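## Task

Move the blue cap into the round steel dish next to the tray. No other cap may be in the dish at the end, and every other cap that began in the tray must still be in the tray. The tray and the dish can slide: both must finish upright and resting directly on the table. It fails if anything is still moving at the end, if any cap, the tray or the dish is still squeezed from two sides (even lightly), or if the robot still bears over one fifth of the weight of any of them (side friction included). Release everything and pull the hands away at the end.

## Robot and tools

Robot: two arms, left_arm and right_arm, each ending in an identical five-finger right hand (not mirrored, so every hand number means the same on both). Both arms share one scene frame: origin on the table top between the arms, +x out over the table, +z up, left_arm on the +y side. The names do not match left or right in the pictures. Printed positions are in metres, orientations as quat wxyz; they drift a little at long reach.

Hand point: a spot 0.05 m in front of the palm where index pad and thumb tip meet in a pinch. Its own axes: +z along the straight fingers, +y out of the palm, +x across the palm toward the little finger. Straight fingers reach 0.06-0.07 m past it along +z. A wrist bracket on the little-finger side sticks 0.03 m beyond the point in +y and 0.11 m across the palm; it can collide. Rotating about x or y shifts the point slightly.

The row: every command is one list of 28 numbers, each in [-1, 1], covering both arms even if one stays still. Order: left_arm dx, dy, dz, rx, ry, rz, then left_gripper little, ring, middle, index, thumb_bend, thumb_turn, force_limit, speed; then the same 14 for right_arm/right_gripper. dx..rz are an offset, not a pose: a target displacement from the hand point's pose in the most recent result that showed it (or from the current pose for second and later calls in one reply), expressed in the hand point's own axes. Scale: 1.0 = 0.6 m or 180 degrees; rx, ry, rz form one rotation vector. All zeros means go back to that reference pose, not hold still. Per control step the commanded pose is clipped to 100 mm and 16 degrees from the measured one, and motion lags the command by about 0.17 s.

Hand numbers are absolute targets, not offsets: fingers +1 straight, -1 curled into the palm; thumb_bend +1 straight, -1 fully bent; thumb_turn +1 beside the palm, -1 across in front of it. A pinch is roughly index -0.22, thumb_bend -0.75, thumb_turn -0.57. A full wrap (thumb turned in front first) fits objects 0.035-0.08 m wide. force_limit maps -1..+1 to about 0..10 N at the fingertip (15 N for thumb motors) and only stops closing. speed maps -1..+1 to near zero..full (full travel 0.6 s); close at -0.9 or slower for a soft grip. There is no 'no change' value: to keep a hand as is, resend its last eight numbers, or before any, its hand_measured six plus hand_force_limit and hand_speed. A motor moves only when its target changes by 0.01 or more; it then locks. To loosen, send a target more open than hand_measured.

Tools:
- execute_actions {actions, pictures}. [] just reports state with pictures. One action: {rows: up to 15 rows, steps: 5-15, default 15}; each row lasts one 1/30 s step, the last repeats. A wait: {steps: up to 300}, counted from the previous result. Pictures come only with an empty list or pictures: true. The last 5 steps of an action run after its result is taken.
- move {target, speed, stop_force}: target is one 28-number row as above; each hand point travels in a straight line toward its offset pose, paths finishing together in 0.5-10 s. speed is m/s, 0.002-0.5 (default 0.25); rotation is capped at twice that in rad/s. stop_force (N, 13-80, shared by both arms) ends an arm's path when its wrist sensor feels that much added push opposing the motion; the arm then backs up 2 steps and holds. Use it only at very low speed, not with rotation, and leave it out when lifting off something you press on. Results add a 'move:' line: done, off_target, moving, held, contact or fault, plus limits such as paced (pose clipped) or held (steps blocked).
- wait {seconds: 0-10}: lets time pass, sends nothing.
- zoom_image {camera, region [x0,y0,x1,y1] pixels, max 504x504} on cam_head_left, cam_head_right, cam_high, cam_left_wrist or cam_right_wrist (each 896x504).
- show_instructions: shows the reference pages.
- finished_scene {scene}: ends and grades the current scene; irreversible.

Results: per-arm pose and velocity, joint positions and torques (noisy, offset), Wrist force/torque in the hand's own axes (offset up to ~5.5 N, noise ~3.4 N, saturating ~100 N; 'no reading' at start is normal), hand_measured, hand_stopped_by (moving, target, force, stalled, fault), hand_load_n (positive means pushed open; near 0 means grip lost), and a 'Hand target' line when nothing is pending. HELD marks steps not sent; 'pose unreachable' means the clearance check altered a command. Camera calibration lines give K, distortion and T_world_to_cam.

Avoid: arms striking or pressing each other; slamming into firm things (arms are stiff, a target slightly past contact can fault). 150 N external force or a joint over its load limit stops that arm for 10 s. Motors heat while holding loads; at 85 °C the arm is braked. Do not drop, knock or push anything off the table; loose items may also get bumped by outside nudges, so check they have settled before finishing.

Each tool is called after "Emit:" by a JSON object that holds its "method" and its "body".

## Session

Emit:
{"method": "execute_actions", "body": {"actions": []}}

Scene clock: 0.00 s of 7600.00 s.
left_arm: end_effector_position=(-0.1896, +0.9913, +0.6127) hand_measured=(+1.000, +1.000, +1.000, +1.000, +1.000, +1.000) hand_load_n=(+0.0, +0.0, +0.0, +0.0, +0.0, +0.0) hand_stopped_by=(target, target, target, target, target, target) hand_force_limit=0.00 hand_speed=-0.80 end_effector_quat_wxyz=(+0.043, +0.822, -0.567, -0.034) end_effector_velocity=(+0.000, -0.000, +0.000) end_effector_angular_velocity=(+0.001, -0.000, -0.000) | right_arm: end_effector_position=(+0.1381, -1.1087, +0.5103) hand_measured=(+1.000, +1.000, +1.000, +1.000, +1.000, +1.000) hand_load_n=(+0.0, +0.0, +0.0, +0.0, +0.0, +0.0) hand_stopped_by=(target, target, target, target, target, target) hand_force_limit=0.00 hand_speed=-0.80 end_effector_quat_wxyz=(-0.060, +0.674, +0.736, +0.015) end_effector_velocity=(-0.000, +0.000, +0.000) end_effector_angular_velocity=(+0.000, +0.001, -0.000)
Joint positions: left_arm=[ 1.44  -1.703  1.565  1.748  1.468 -1.996] | right_arm=[-1.962 -1.443  1.47   1.622  1.668 -1.968]
Joint velocities: left_arm=[-0.001 -0.001 -0.    -0.     0.    -0.   ] | right_arm=[-0.    -0.    -0.    -0.     0.001  0.   ]
Joint torques (N m, as the arm reports them, + toward a larger angle): no reading
Motor temperatures (°C, as the motors report them): left_arm=[32 33 33 38 38 37] | right_arm=[31 31 31 40 38 40]
Wrist force (N, on the end effector, along its own x y z axes, offset not removed): no reading
Wrist torque (N m, same axes, about the end effector's origin, offset not removed): no reading
Hand target (left_arm): -0.190, +0.991, +0.613; +0.043, +0.822, -0.567, -0.034
Hand target (right_arm): +0.138, -1.109, +0.510; -0.060, +0.674, +0.736, +0.015
camera_calibration (this result's frames):
cam_left_wrist: T_world_to_cam=[[-0.954943, -0.270712, 0.12165, 0.00901847], [-0.161675, 0.818227, 0.551693, -1.18473], [-0.248887, 0.507168, -0.825128, 0.0908111], [0, 0, 0, 1]] pos_world=[-0.160327, 0.925765, 0.727442]
cam_right_wrist: T_world_to_cam=[[0.999414, -0.00786432, -0.0333258, -0.140518], [0.00800871, -0.892584, 0.450809, -1.22092], [-0.0332914, -0.450812, -0.891998, 0.0904247], [0, 0, 0, 1]] pos_world=[0.153223, -1.05011, 0.626376]

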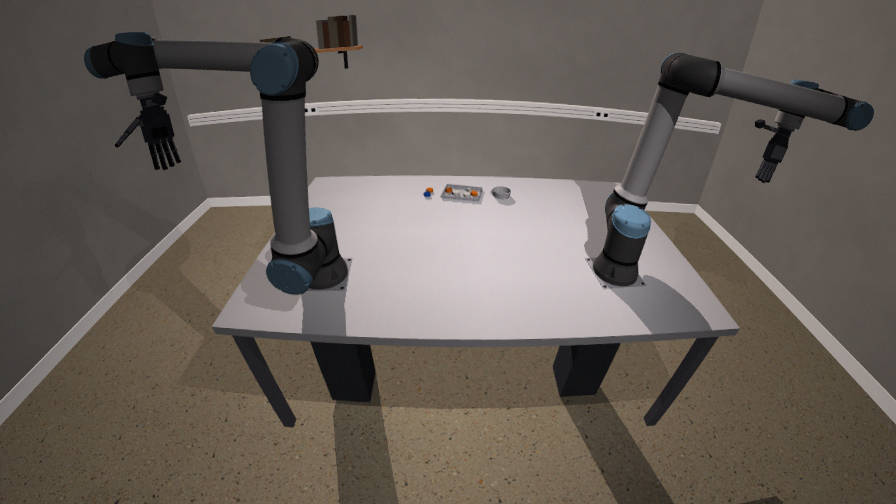

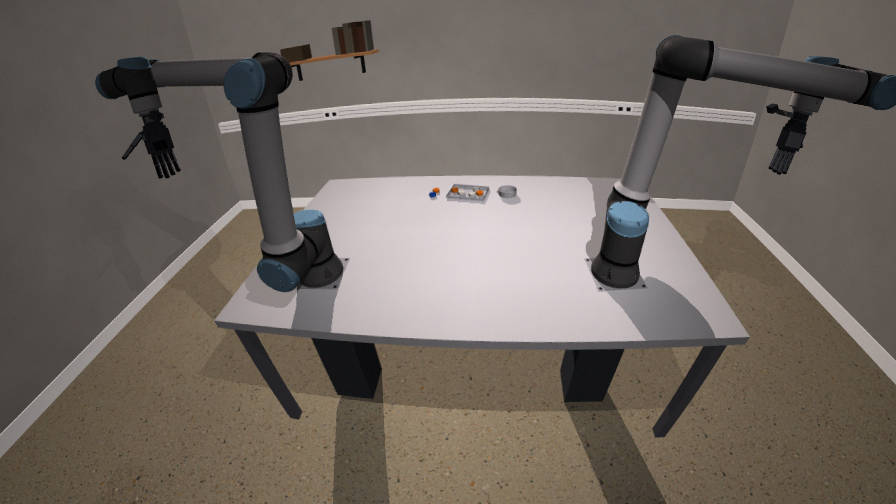

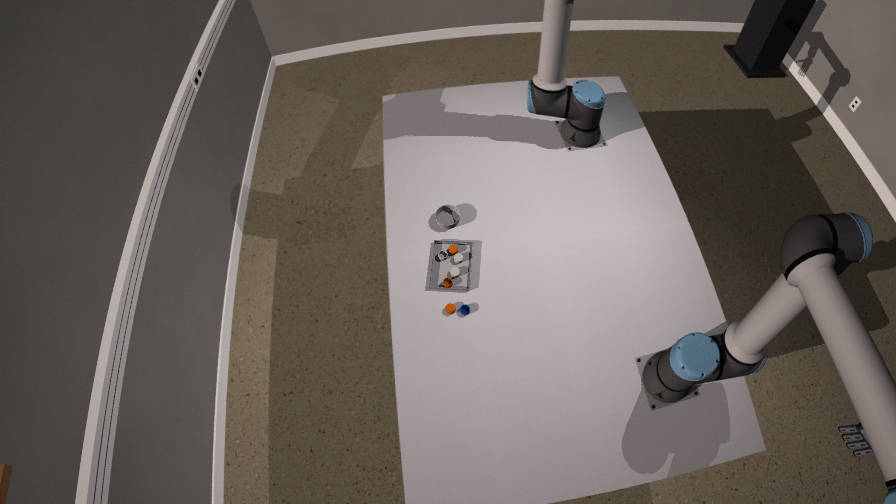

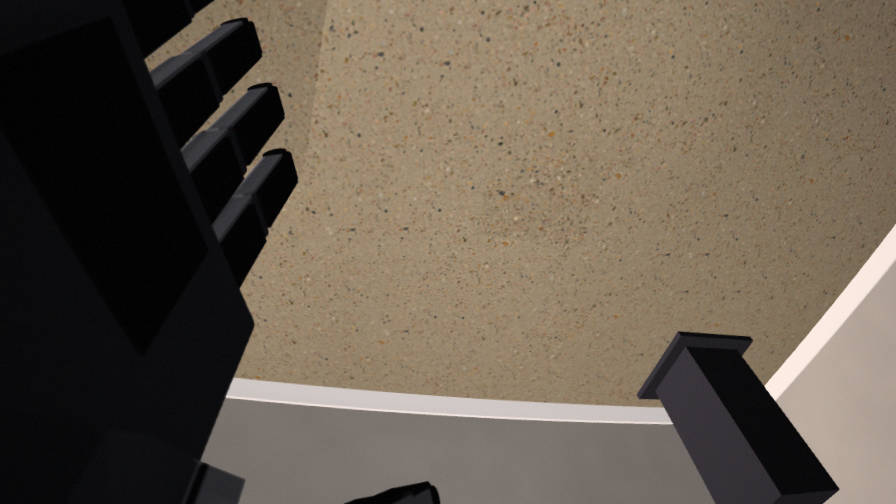

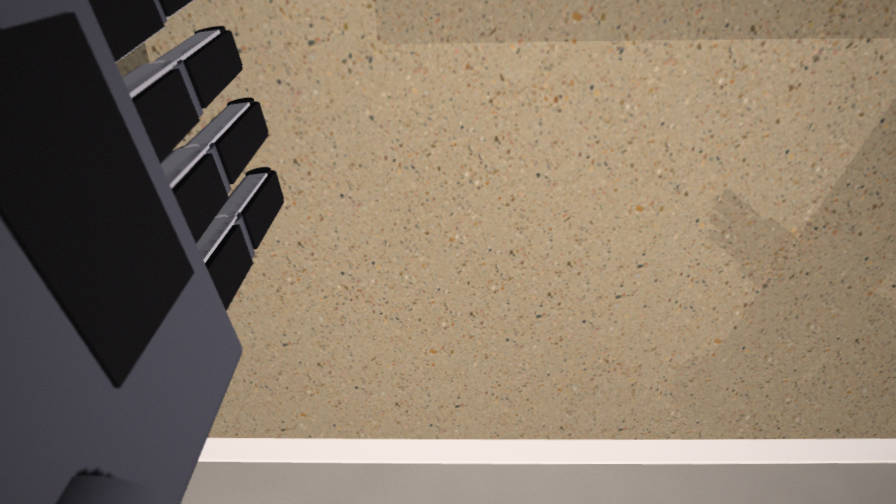

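Emit:
{"method": "zoom_image", "body": {"camera": "cam_high", "region": [400,190,520,330]}}

Emit:
{"method": "zoom_image", "body": {"camera": "cam_head_left", "region": [410,170,530,215]}}

Region (400, 190, 520, 330) of cam_high's 896x504 image, scaled by 3.600, with more detail than that image has; it fills the left 432 columns of this view, and the rest is white.

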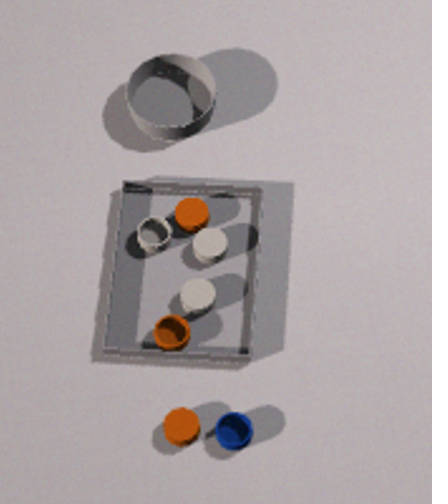

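Region (410, 170, 530, 215) of cam_head_left's 896x504 image, scaled by 4.200, with more detail than that image has; it fills the top 189 rows of this view, and the rest is white.

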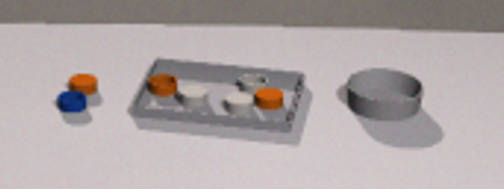

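Emit:
{"method": "move", "body": {"target": [0,0,0,0,0,0,1,1,1,1,1,1,0,-0.8, 0.37,0.73,-0.05,0,0,-0.5,-1,-1,-1,0.42,-0.4,-0.57,0.5,0], "speed": 0.45}}

Emit:
{"method": "move", "body": {"target": [0,0,0,0,0,0,1,1,1,1,1,1,0,-0.8, -0.27,0.94,0.33,0,0,-0.5,-1,-1,-1,0.42,-0.4,-0.57,0.5,0], "speed": 0.45}}

Emit:
{"method": "move", "body": {"target": [0,0,0,0,0,0,1,1,1,1,1,1,0,-0.8, 0,0,0,0.36,0,0,-1,-1,-1,0.42,-0.4,-0.57,0.5,0], "speed": 0.45}}

Scene clock: 3.73 s of 7600.00 s.
left_arm: end_effector_position=(-0.1896, +0.9913, +0.6127) hand_measured=(+1.000, +1.000, +1.000, +1.000, +1.000, +1.000) hand_load_n=(+0.0, +0.0, +0.0, +0.0, +0.0, +0.0) hand_stopped_by=(target, target, target, target, target, target) hand_force_limit=0.00 hand_speed=-0.80 end_effector_quat_wxyz=(+0.043, +0.822, -0.567, -0.034) end_effector_velocity=(+0.000, +0.000, -0.000) end_effector_angular_velocity=(-0.000, +0.000, -0.001) | right_arm: end_effector_position=(+0.5568, -0.8513, +0.5388) hand_measured=(-1.000, -1.000, -1.000, +0.420, -0.400, -0.570) hand_load_n=(+0.0, +0.0, +0.0, +0.0, +0.0, +0.0) hand_stopped_by=(target, target, target, target, target, target) hand_force_limit=0.50 hand_speed=0.00 end_effector_quat_wxyz=(-0.032, -0.044, +0.997, +0.053) end_effector_velocity=(+0.002, +0.001, +0.000) end_effector_angular_velocity=(+0.001, -0.001, +0.005)
Joint positions: left_arm=[ 1.44  -1.703  1.565  1.748  1.468 -1.996] | right_arm=[-1.075 -1.37   1.364  1.701  1.572 -2.655]
Joint velocities: left_arm=[-0.001  0.    -0.    -0.    -0.     0.   ] | right_arm=[ 0.004  0.002 -0.003  0.001 -0.001 -0.001]
Joint torques (N m, as the arm reports them, + toward a larger angle): left_arm=[  0.68 -26.55 -35.3    3.82  -1.02   0.14] | right_arm=[ 21.47 -35.16 -45.16   7.01  -2.39  -4.06]
Motor temperatures (°C, as the motors report them): left_arm=[32 33 33 38 38 37] | right_arm=[31 31 31 40 38 40]
Wrist force (N, on the end effector, along its own x y z axes, offset not removed): left_arm=[-5.7 5.5 1.2] | right_arm=[-1.5 -1.6 -3.1]
Wrist torque (N m, same axes, about the end effector's origin, offset not removed): left_arm=[0.92 0.69 -0.11] | right_arm=[-0.12 0.56 -0.41]
Hand target (left_arm): -0.190, +0.991, +0.613; +0.043, +0.822, -0.567, -0.034
Hand target (right_arm): +0.557, -0.851, +0.539; -0.032, -0.044, +0.997, +0.053
Off the commanded pose (left_arm): 0.000 m, 0 deg.
Off the commanded pose (right_arm): 0.001 m, 0 deg.
Kept back: nothing.
move: done
camera_calibration (this result's frames):
cam_left_wrist: T_world_to_cam=[[-0.954943, -0.270712, 0.12165, 0.00901879], [-0.161675, 0.818227, 0.551693, -1.18473], [-0.248887, 0.507168, -0.825128, 0.0908111], [0, 0, 0, 1]] pos_world=[-0.160327, 0.925765, 0.727442]
cam_right_wrist: T_world_to_cam=[[0.0141298, 0.990247, 0.138603, 0.749677], [0.875772, -0.0791484, 0.476193, -0.811763], [0.482519, 0.114656, -0.868349, 0.427263], [0, 0, 0, 1]] pos_world=[0.494164, -0.855604, 0.653661]

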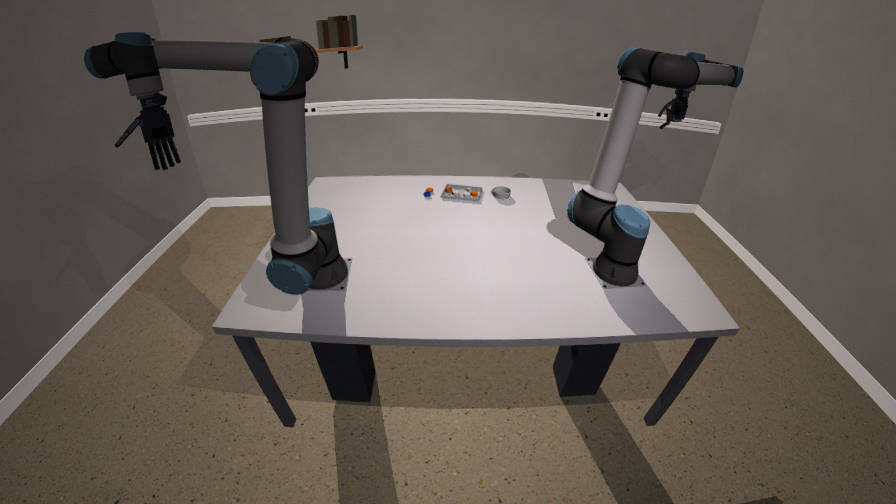

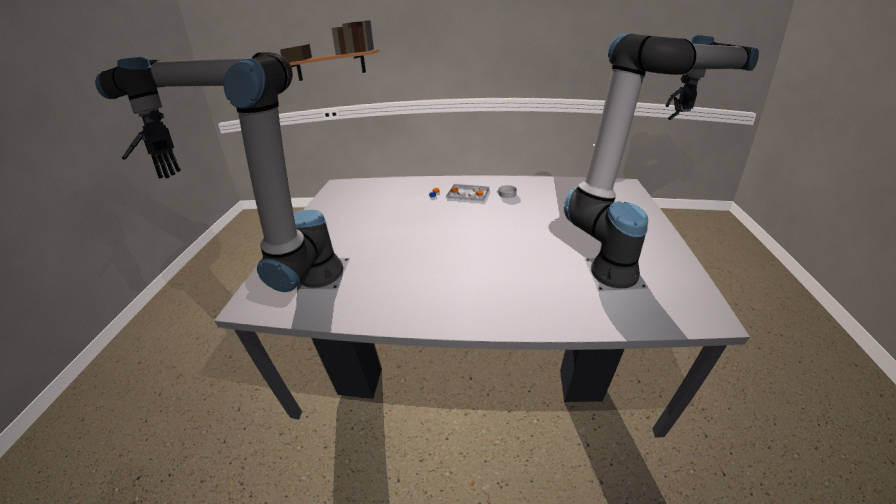

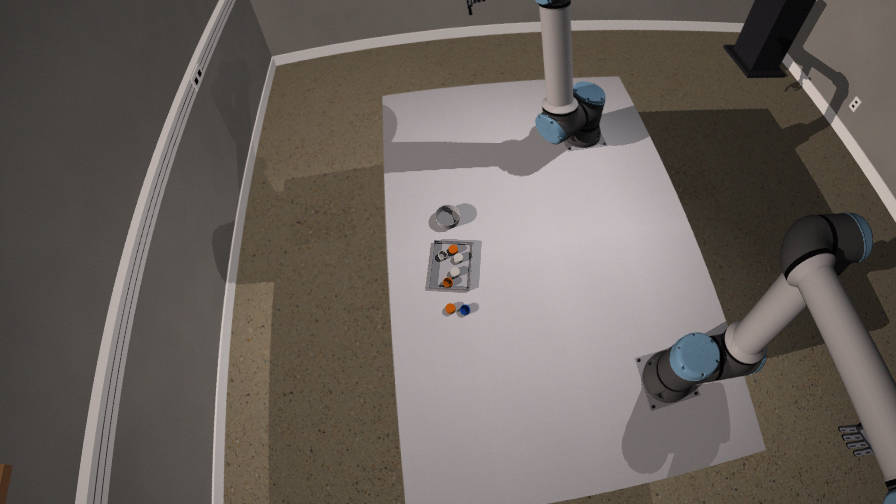

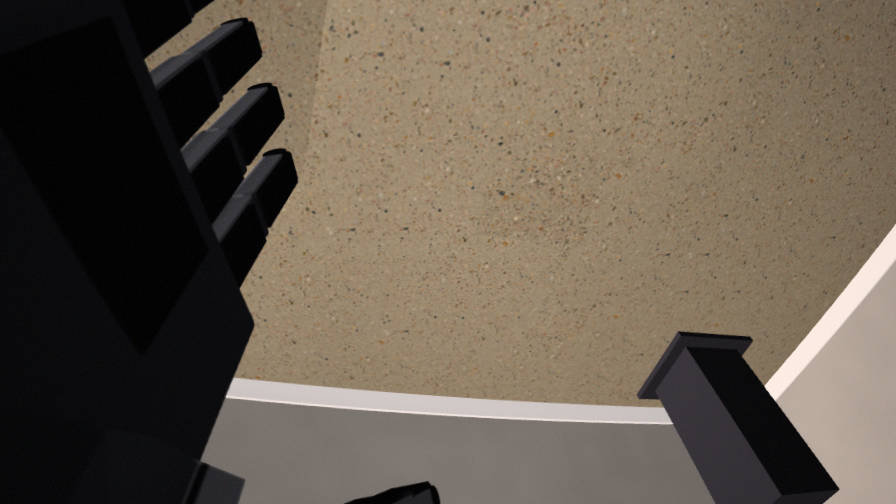

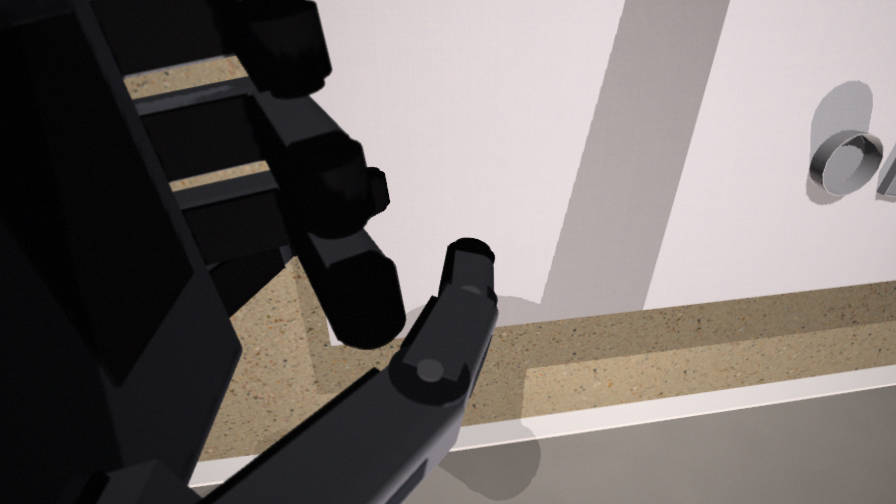

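Scene clock: 6.10 s of 7600.00 s.
left_arm: end_effector_position=(-0.1896, +0.9913, +0.6127) hand_measured=(+1.000, +1.000, +1.000, +1.000, +1.000, +1.000) hand_load_n=(+0.0, +0.0, +0.0, +0.0, +0.0, +0.0) hand_stopped_by=(target, target, target, target, target, target) hand_force_limit=0.00 hand_speed=-0.80 end_effector_quat_wxyz=(+0.043, +0.822, -0.567, -0.034) end_effector_velocity=(-0.000, -0.000, -0.000) end_effector_angular_velocity=(-0.001, -0.000, +0.001) | right_arm: end_effector_position=(+0.6561, -0.2568, +0.3946) hand_measured=(-1.000, -1.000, -1.000, +0.420, -0.400, -0.570) hand_load_n=(+0.0, +0.0, +0.0, +0.0, +0.0, +0.0) hand_stopped_by=(target, target, target, target, target, target) hand_force_limit=0.50 hand_speed=0.00 end_effector_quat_wxyz=(-0.015, +0.736, -0.674, -0.060) end_effector_velocity=(+0.000, +0.002, -0.000) end_effector_angular_velocity=(+0.001, +0.000, +0.004)
Joint positions: left_arm=[ 1.44  -1.703  1.565  1.748  1.468 -1.996] | right_arm=[ 0.028 -1.194  1.377  1.444  1.461 -3.126]
Joint velocities: left_arm=[ 0.001  0.     0.     0.     0.    -0.   ] | right_arm=[ 0.003  0.002 -0.003  0.001 -0.001 -0.001]
Joint torques (N m, as the arm reports them, + toward a larger angle): left_arm=[  1.76 -28.2  -35.98   4.09  -0.82   0.32] | right_arm=[ 17.26 -53.53 -43.32   6.26  -0.79  -4.41]
Motor temperatures (°C, as the motors report them): left_arm=[32 33 33 38 38 37] | right_arm=[31 31 31 40 38 40]
Wrist force (N, on the end effector, along its own x y z axes, offset not removed): left_arm=[2.7 -1.8 4.2] | right_arm=[0.3 -2.3 -2.2]
Wrist torque (N m, same axes, about the end effector's origin, offset not removed): left_arm=[-0.40 -0.82 0.28] | right_arm=[-0.30 0.27 -0.34]
Hand target (left_arm): -0.190, +0.991, +0.613; +0.043, +0.822, -0.567, -0.034
Hand target (right_arm): +0.656, -0.257, +0.395; -0.015, +0.736, -0.674, -0.060
Off the commanded pose (left_arm): 0.000 m, 0 deg.
Off the commanded pose (right_arm): 0.001 m, 0 deg.
Kept back: nothing.
move: done
camera_calibration (this result's frames):
cam_left_wrist: T_world_to_cam=[[-0.954943, -0.270712, 0.12165, 0.00901845], [-0.161674, 0.818227, 0.551693, -1.18473], [-0.248887, 0.507168, -0.825128, 0.0908111], [0, 0, 0, 1]] pos_world=[-0.160327, 0.925765, 0.727442]
cam_right_wrist: T_world_to_cam=[[-0.994544, 0.00119734, 0.104315, 0.600897], [0.0661119, 0.780737, 0.621352, -0.0882609], [-0.0806986, 0.624859, -0.776556, 0.650278], [0, 0, 0, 1]] pos_world=[0.65593, -0.338142, 0.497136]

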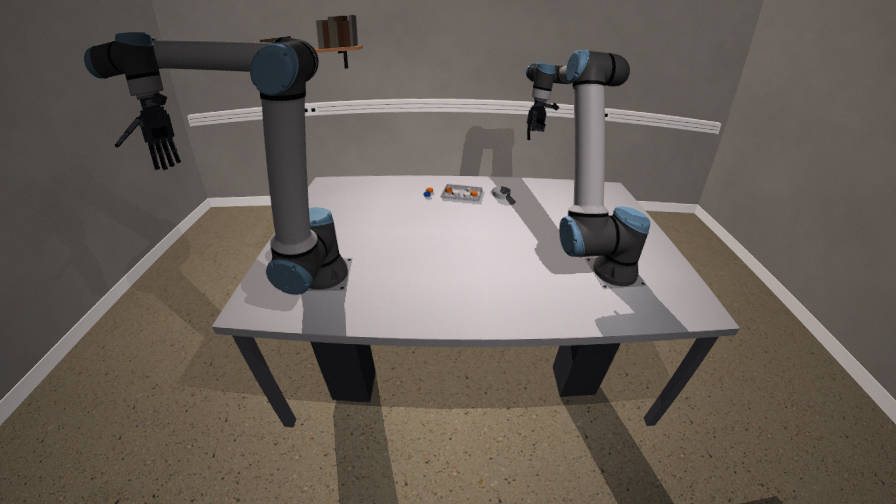

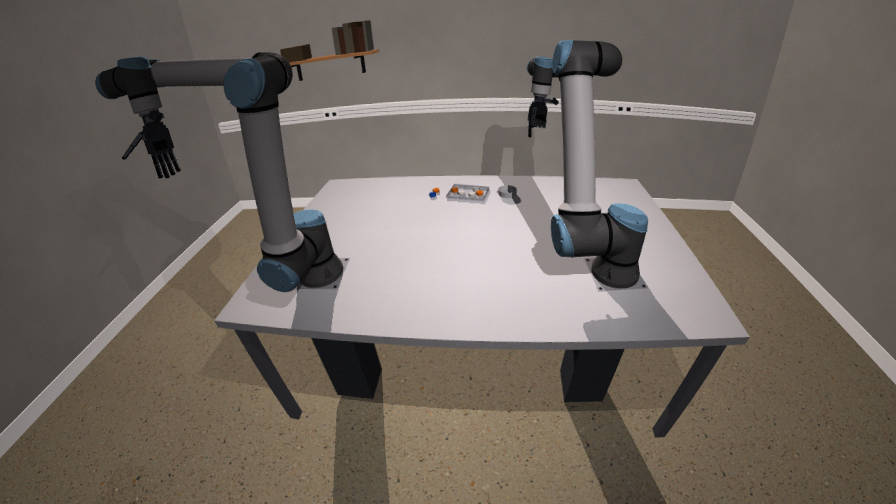

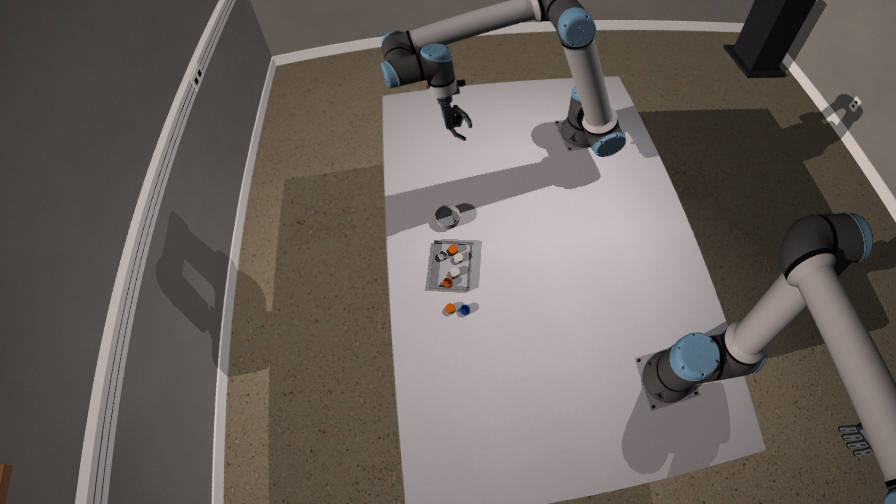

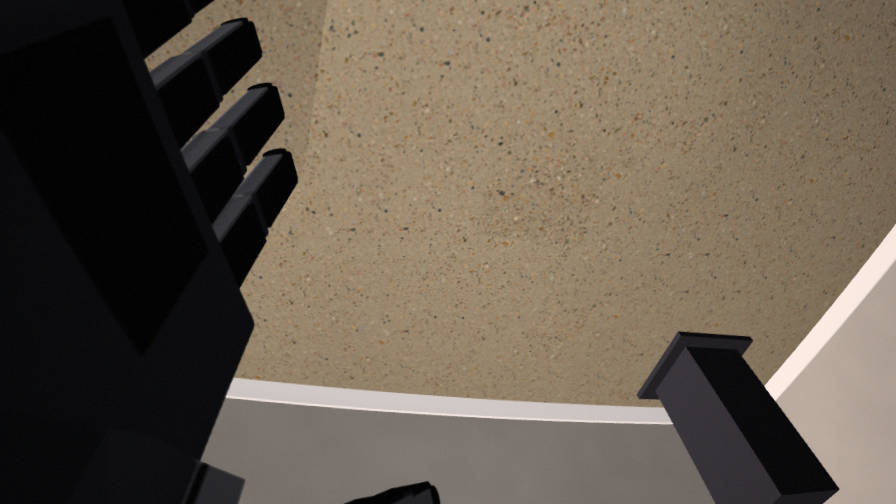

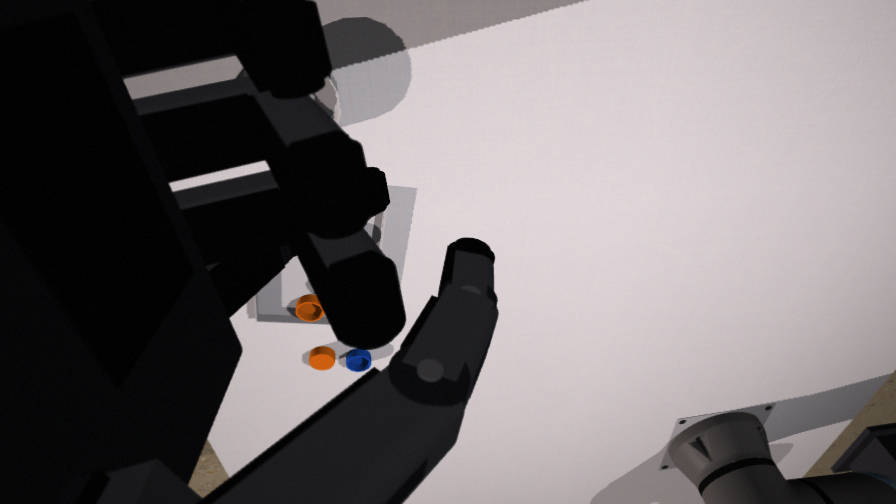

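Scene clock: 7.93 s of 7600.00 s.
left_arm: end_effector_position=(-0.1896, +0.9913, +0.6127) hand_measured=(+1.000, +1.000, +1.000, +1.000, +1.000, +1.000) hand_load_n=(+0.0, +0.0, +0.0, +0.0, +0.0, +0.0) hand_stopped_by=(target, target, target, target, target, target) hand_force_limit=0.00 hand_speed=-0.80 end_effector_quat_wxyz=(+0.043, +0.822, -0.567, -0.034) end_effector_velocity=(-0.000, -0.000, -0.001) end_effector_angular_velocity=(-0.002, +0.000, +0.001) | right_arm: end_effector_position=(+0.6561, -0.2568, +0.3951) hand_measured=(-1.000, -1.000, -1.000, +0.420, -0.400, -0.570) hand_load_n=(+0.0, +0.0, +0.0, +0.0, +0.0, +0.0) hand_stopped_by=(target, target, target, target, target, target) hand_force_limit=0.50 hand_speed=0.00 end_effector_quat_wxyz=(-0.408, +0.613, -0.602, +0.310) end_effector_velocity=(+0.000, -0.000, -0.001) end_effector_angular_velocity=(+0.001, -0.009, -0.002)
Joint positions: left_arm=[ 1.44  -1.703  1.565  1.748  1.468 -1.996] | right_arm=[ 0.065 -1.753  1.941  0.308  1.57  -3.016]
Joint velocities: left_arm=[ 0.001  0.001  0.001  0.    -0.     0.   ] | right_arm=[ 0.001 -0.003  0.006 -0.012  0.003  0.001]
Joint torques (N m, as the arm reports them, + toward a larger angle): left_arm=[  0.48 -27.62 -36.14   4.11  -0.88  -0.1 ] | right_arm=[ 20.66 -34.56 -32.18  -1.17   2.82   3.61]
Motor temperatures (°C, as the motors report them): left_arm=[32 33 33 38 38 37] | right_arm=[31 31 31 40 38 40]
Wrist force (N, on the end effector, along its own x y z axes, offset not removed): left_arm=[3.8 1.3 -8.2] | right_arm=[-0.9 -1.5 -0.8]
Wrist torque (N m, same axes, about the end effector's origin, offset not removed): left_arm=[0.81 -0.54 0.37] | right_arm=[-0.30 0.35 -0.37]
Hand target (left_arm): -0.190, +0.991, +0.613; +0.043, +0.822, -0.567, -0.034
Hand target (right_arm): +0.656, -0.257, +0.395; -0.408, +0.613, -0.601, +0.310
Off the commanded pose (left_arm): 0.000 m, 0 deg.
Off the commanded pose (right_arm): 0.000 m, 0 deg.
Kept back: nothing.
move: done
camera_calibration (this result's frames):
cam_left_wrist: T_world_to_cam=[[-0.954943, -0.270712, 0.12165, 0.00901856], [-0.161675, 0.818227, 0.551693, -1.18473], [-0.248887, 0.507168, -0.825128, 0.0908112], [0, 0, 0, 1]] pos_world=[-0.160327, 0.925765, 0.727442]
cam_right_wrist: T_world_to_cam=[[-0.52227, 0.146526, -0.840097, 0.701468], [-0.492048, 0.752825, 0.4372, 0.343255], [0.696508, 0.641704, -0.321081, -0.0349402], [0, 0, 0, 1]] pos_world=[0.55959, -0.338773, 0.428012]

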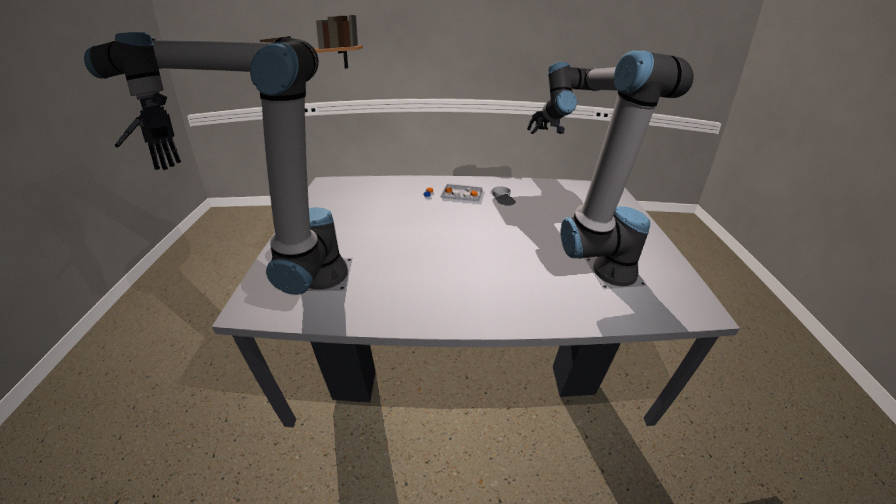

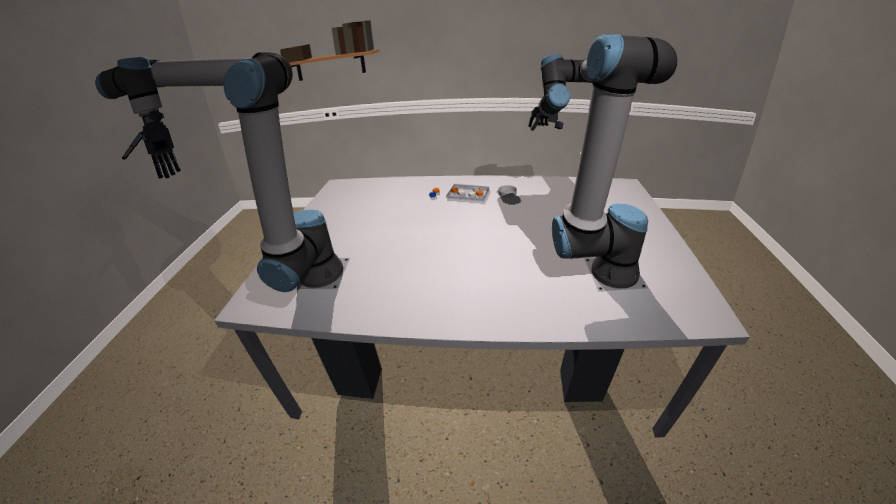

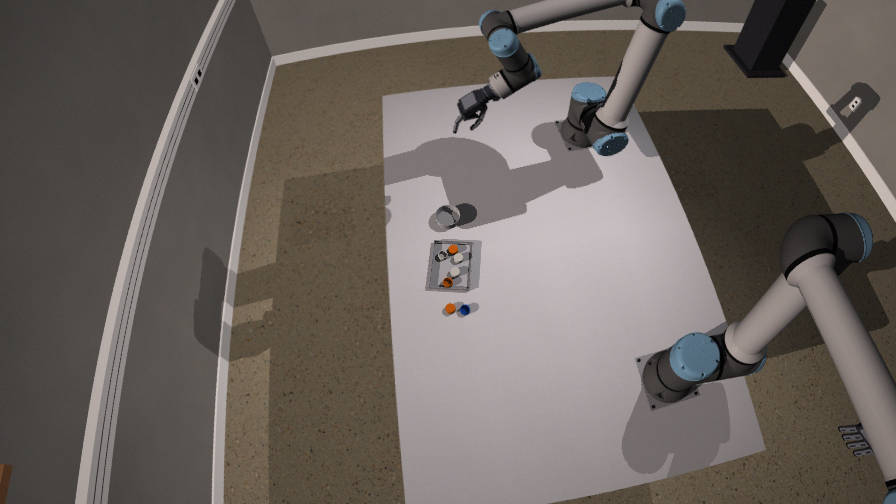

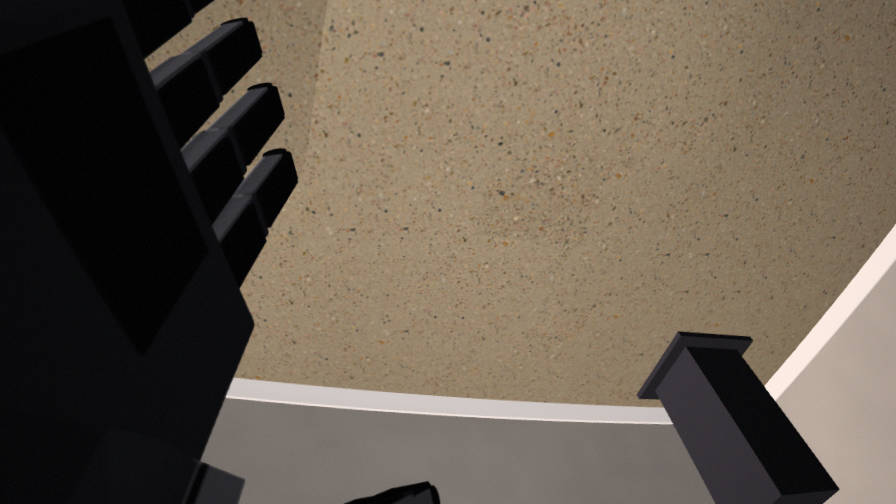

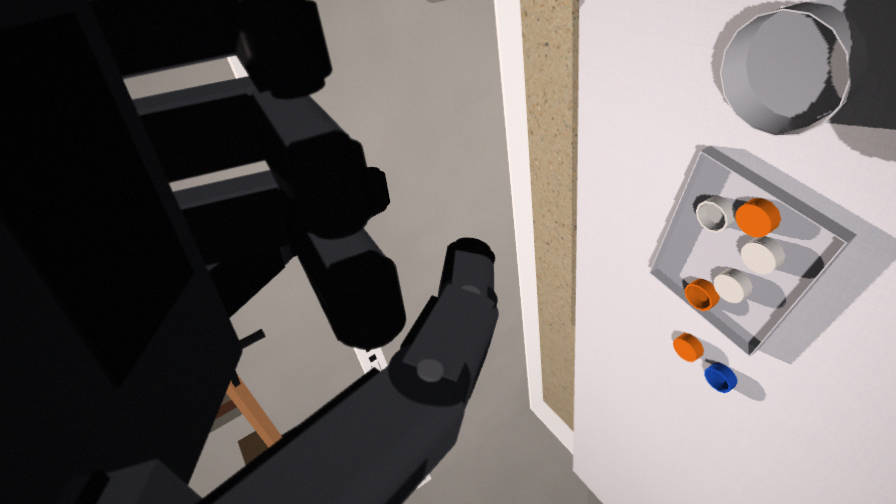

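Emit:
{"method": "move", "body": {"target": [0,0,0,0,0,0,1,1,1,1,1,1,0,-0.8, -0.723,0.397,0.439,-0.02,-0.416,-0.237,-1,-1,-1,0.42,-0.4,-0.57,0.5,0], "speed": 0.35}}

Scene clock: 11.10 s of 7600.00 s.
left_arm: end_effector_position=(-0.1896, +0.9913, +0.6127) hand_measured=(+1.000, +1.000, +1.000, +1.000, +1.000, +1.000) hand_load_n=(+0.0, +0.0, +0.0, +0.0, +0.0, +0.0) hand_stopped_by=(target, target, target, target, target, target) hand_force_limit=0.00 hand_speed=-0.80 end_effector_quat_wxyz=(+0.043, +0.822, -0.567, -0.034) end_effector_velocity=(+0.000, +0.000, -0.000) end_effector_angular_velocity=(-0.001, +0.000, +0.000) | right_arm: end_effector_position=(+0.7322, +0.2194, +0.1089) hand_measured=(-1.000, -1.000, -1.000, +0.420, -0.400, -0.570) hand_load_n=(+0.0, +0.0, +0.0, +0.0, +0.0, +0.0) hand_stopped_by=(target, target, target, target, target, target) hand_force_limit=0.50 hand_speed=0.00 end_effector_quat_wxyz=(-0.532, +0.847, +0.001, -0.017) end_effector_velocity=(+0.001, +0.001, -0.001) end_effector_angular_velocity=(-0.004, -0.000, +0.005)
Joint positions: left_arm=[ 1.44  -1.703  1.565  1.748  1.468 -1.996] | right_arm=[ 0.41  -0.774  1.226  0.379  0.627 -3.836]
Joint velocities: left_arm=[-0.001  0.     0.001 -0.    -0.    -0.001] | right_arm=[ 0.     0.007 -0.011  0.014 -0.001 -0.01 ]
Joint torques (N m, as the arm reports them, + toward a larger angle): left_arm=[ -0.36 -26.62 -35.75   4.02  -0.51   0.54] | right_arm=[ 17.08 -79.56 -40.59   4.7   -3.41  -3.51]
Motor temperatures (°C, as the motors report them): left_arm=[32 33 33 38 38 37] | right_arm=[31 31 31 40 38 40]
Wrist force (N, on the end effector, along its own x y z axes, offset not removed): left_arm=[4.2 -0.9 -0.5] | right_arm=[-1.3 0.2 -0.3]
Wrist torque (N m, same axes, about the end effector's origin, offset not removed): left_arm=[0.12 -0.81 0.41] | right_arm=[-0.02 0.46 -0.26]
Hand target (left_arm): -0.190, +0.991, +0.613; +0.043, +0.822, -0.567, -0.034
Hand target (right_arm): +0.732, +0.220, +0.109; -0.532, +0.847, +0.001, -0.018
Off the commanded pose (left_arm): 0.000 m, 0 deg.
Off the commanded pose (right_arm): 0.001 m, 0 deg.
Kept back: nothing.
move: done
camera_calibration (this result's frames):
cam_left_wrist: T_world_to_cam=[[-0.954943, -0.270712, 0.12165, 0.00901865], [-0.161675, 0.818227, 0.551693, -1.18473], [-0.248887, 0.507168, -0.825128, 0.0908112], [0, 0, 0, 1]] pos_world=[-0.160327, 0.925765, 0.727442]
cam_right_wrist: T_world_to_cam=[[-0.111934, -0.466721, -0.877292, 0.269145], [-0.816593, -0.459874, 0.348843, 0.660616], [-0.566257, 0.755438, -0.329646, 0.41518], [0, 0, 0, 1]] pos_world=[0.80468, 0.115773, 0.14253]

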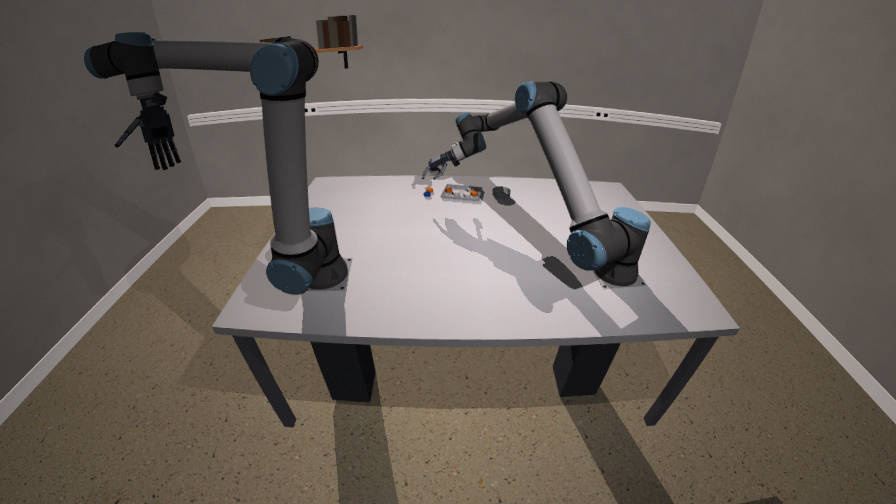

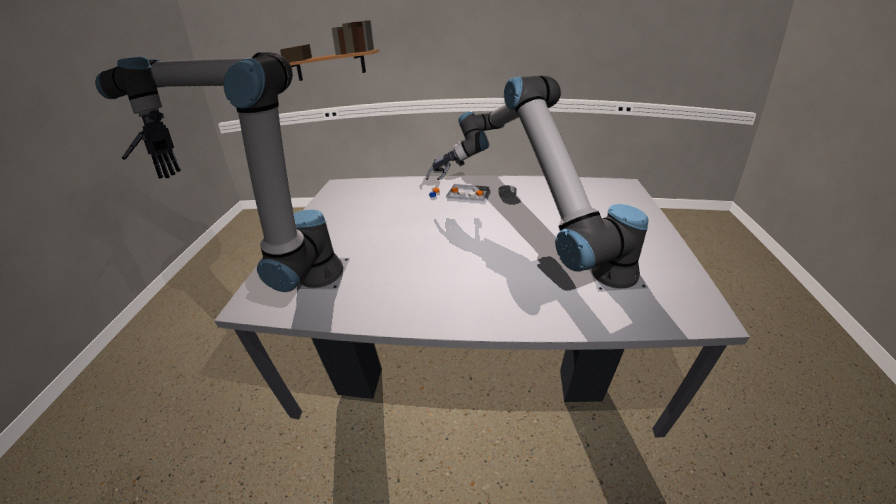

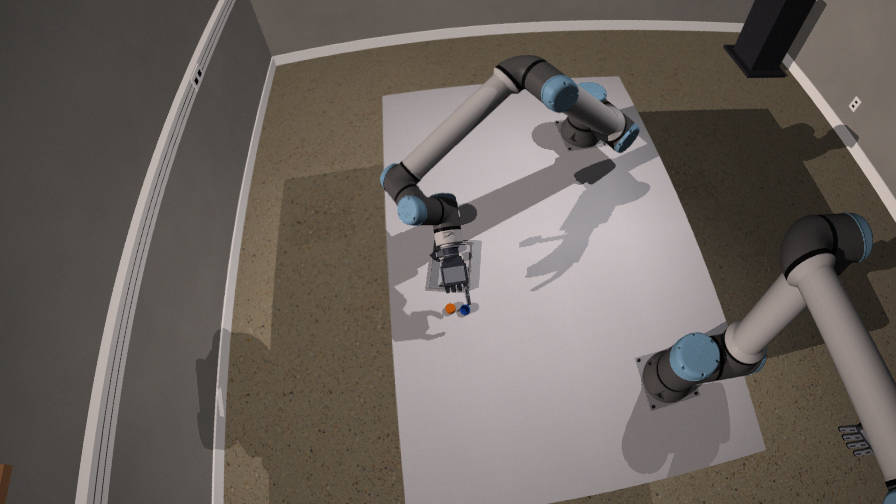

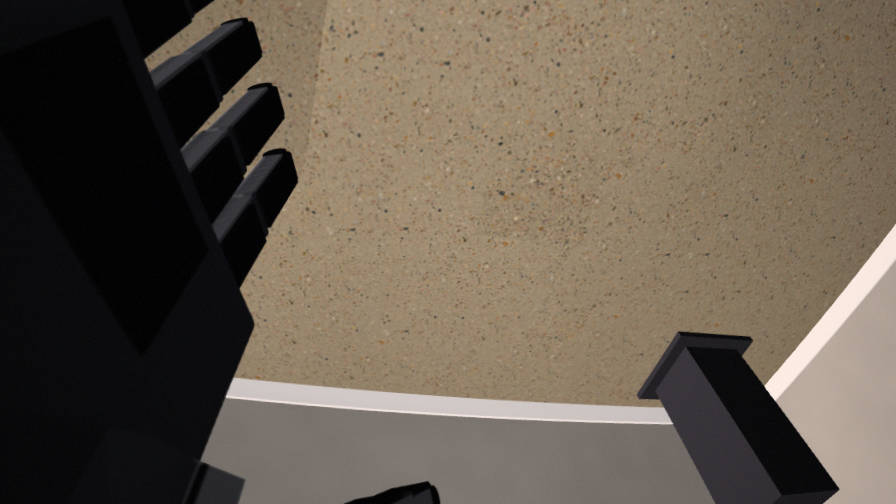

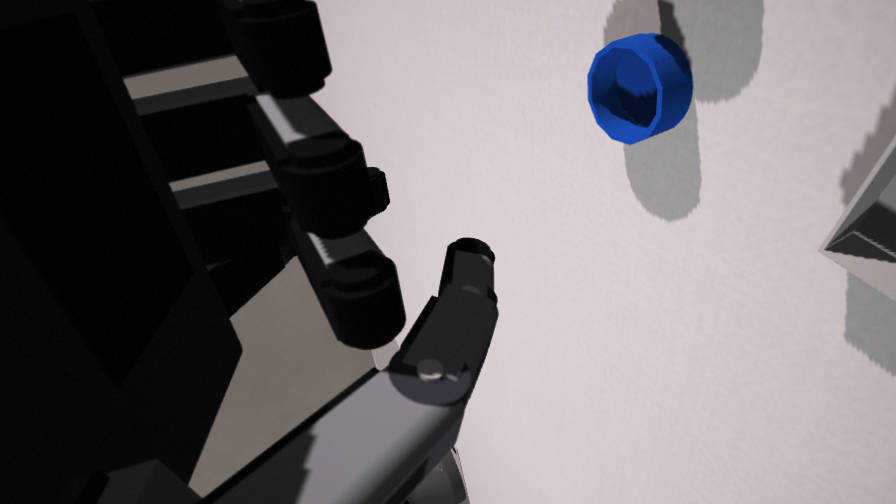

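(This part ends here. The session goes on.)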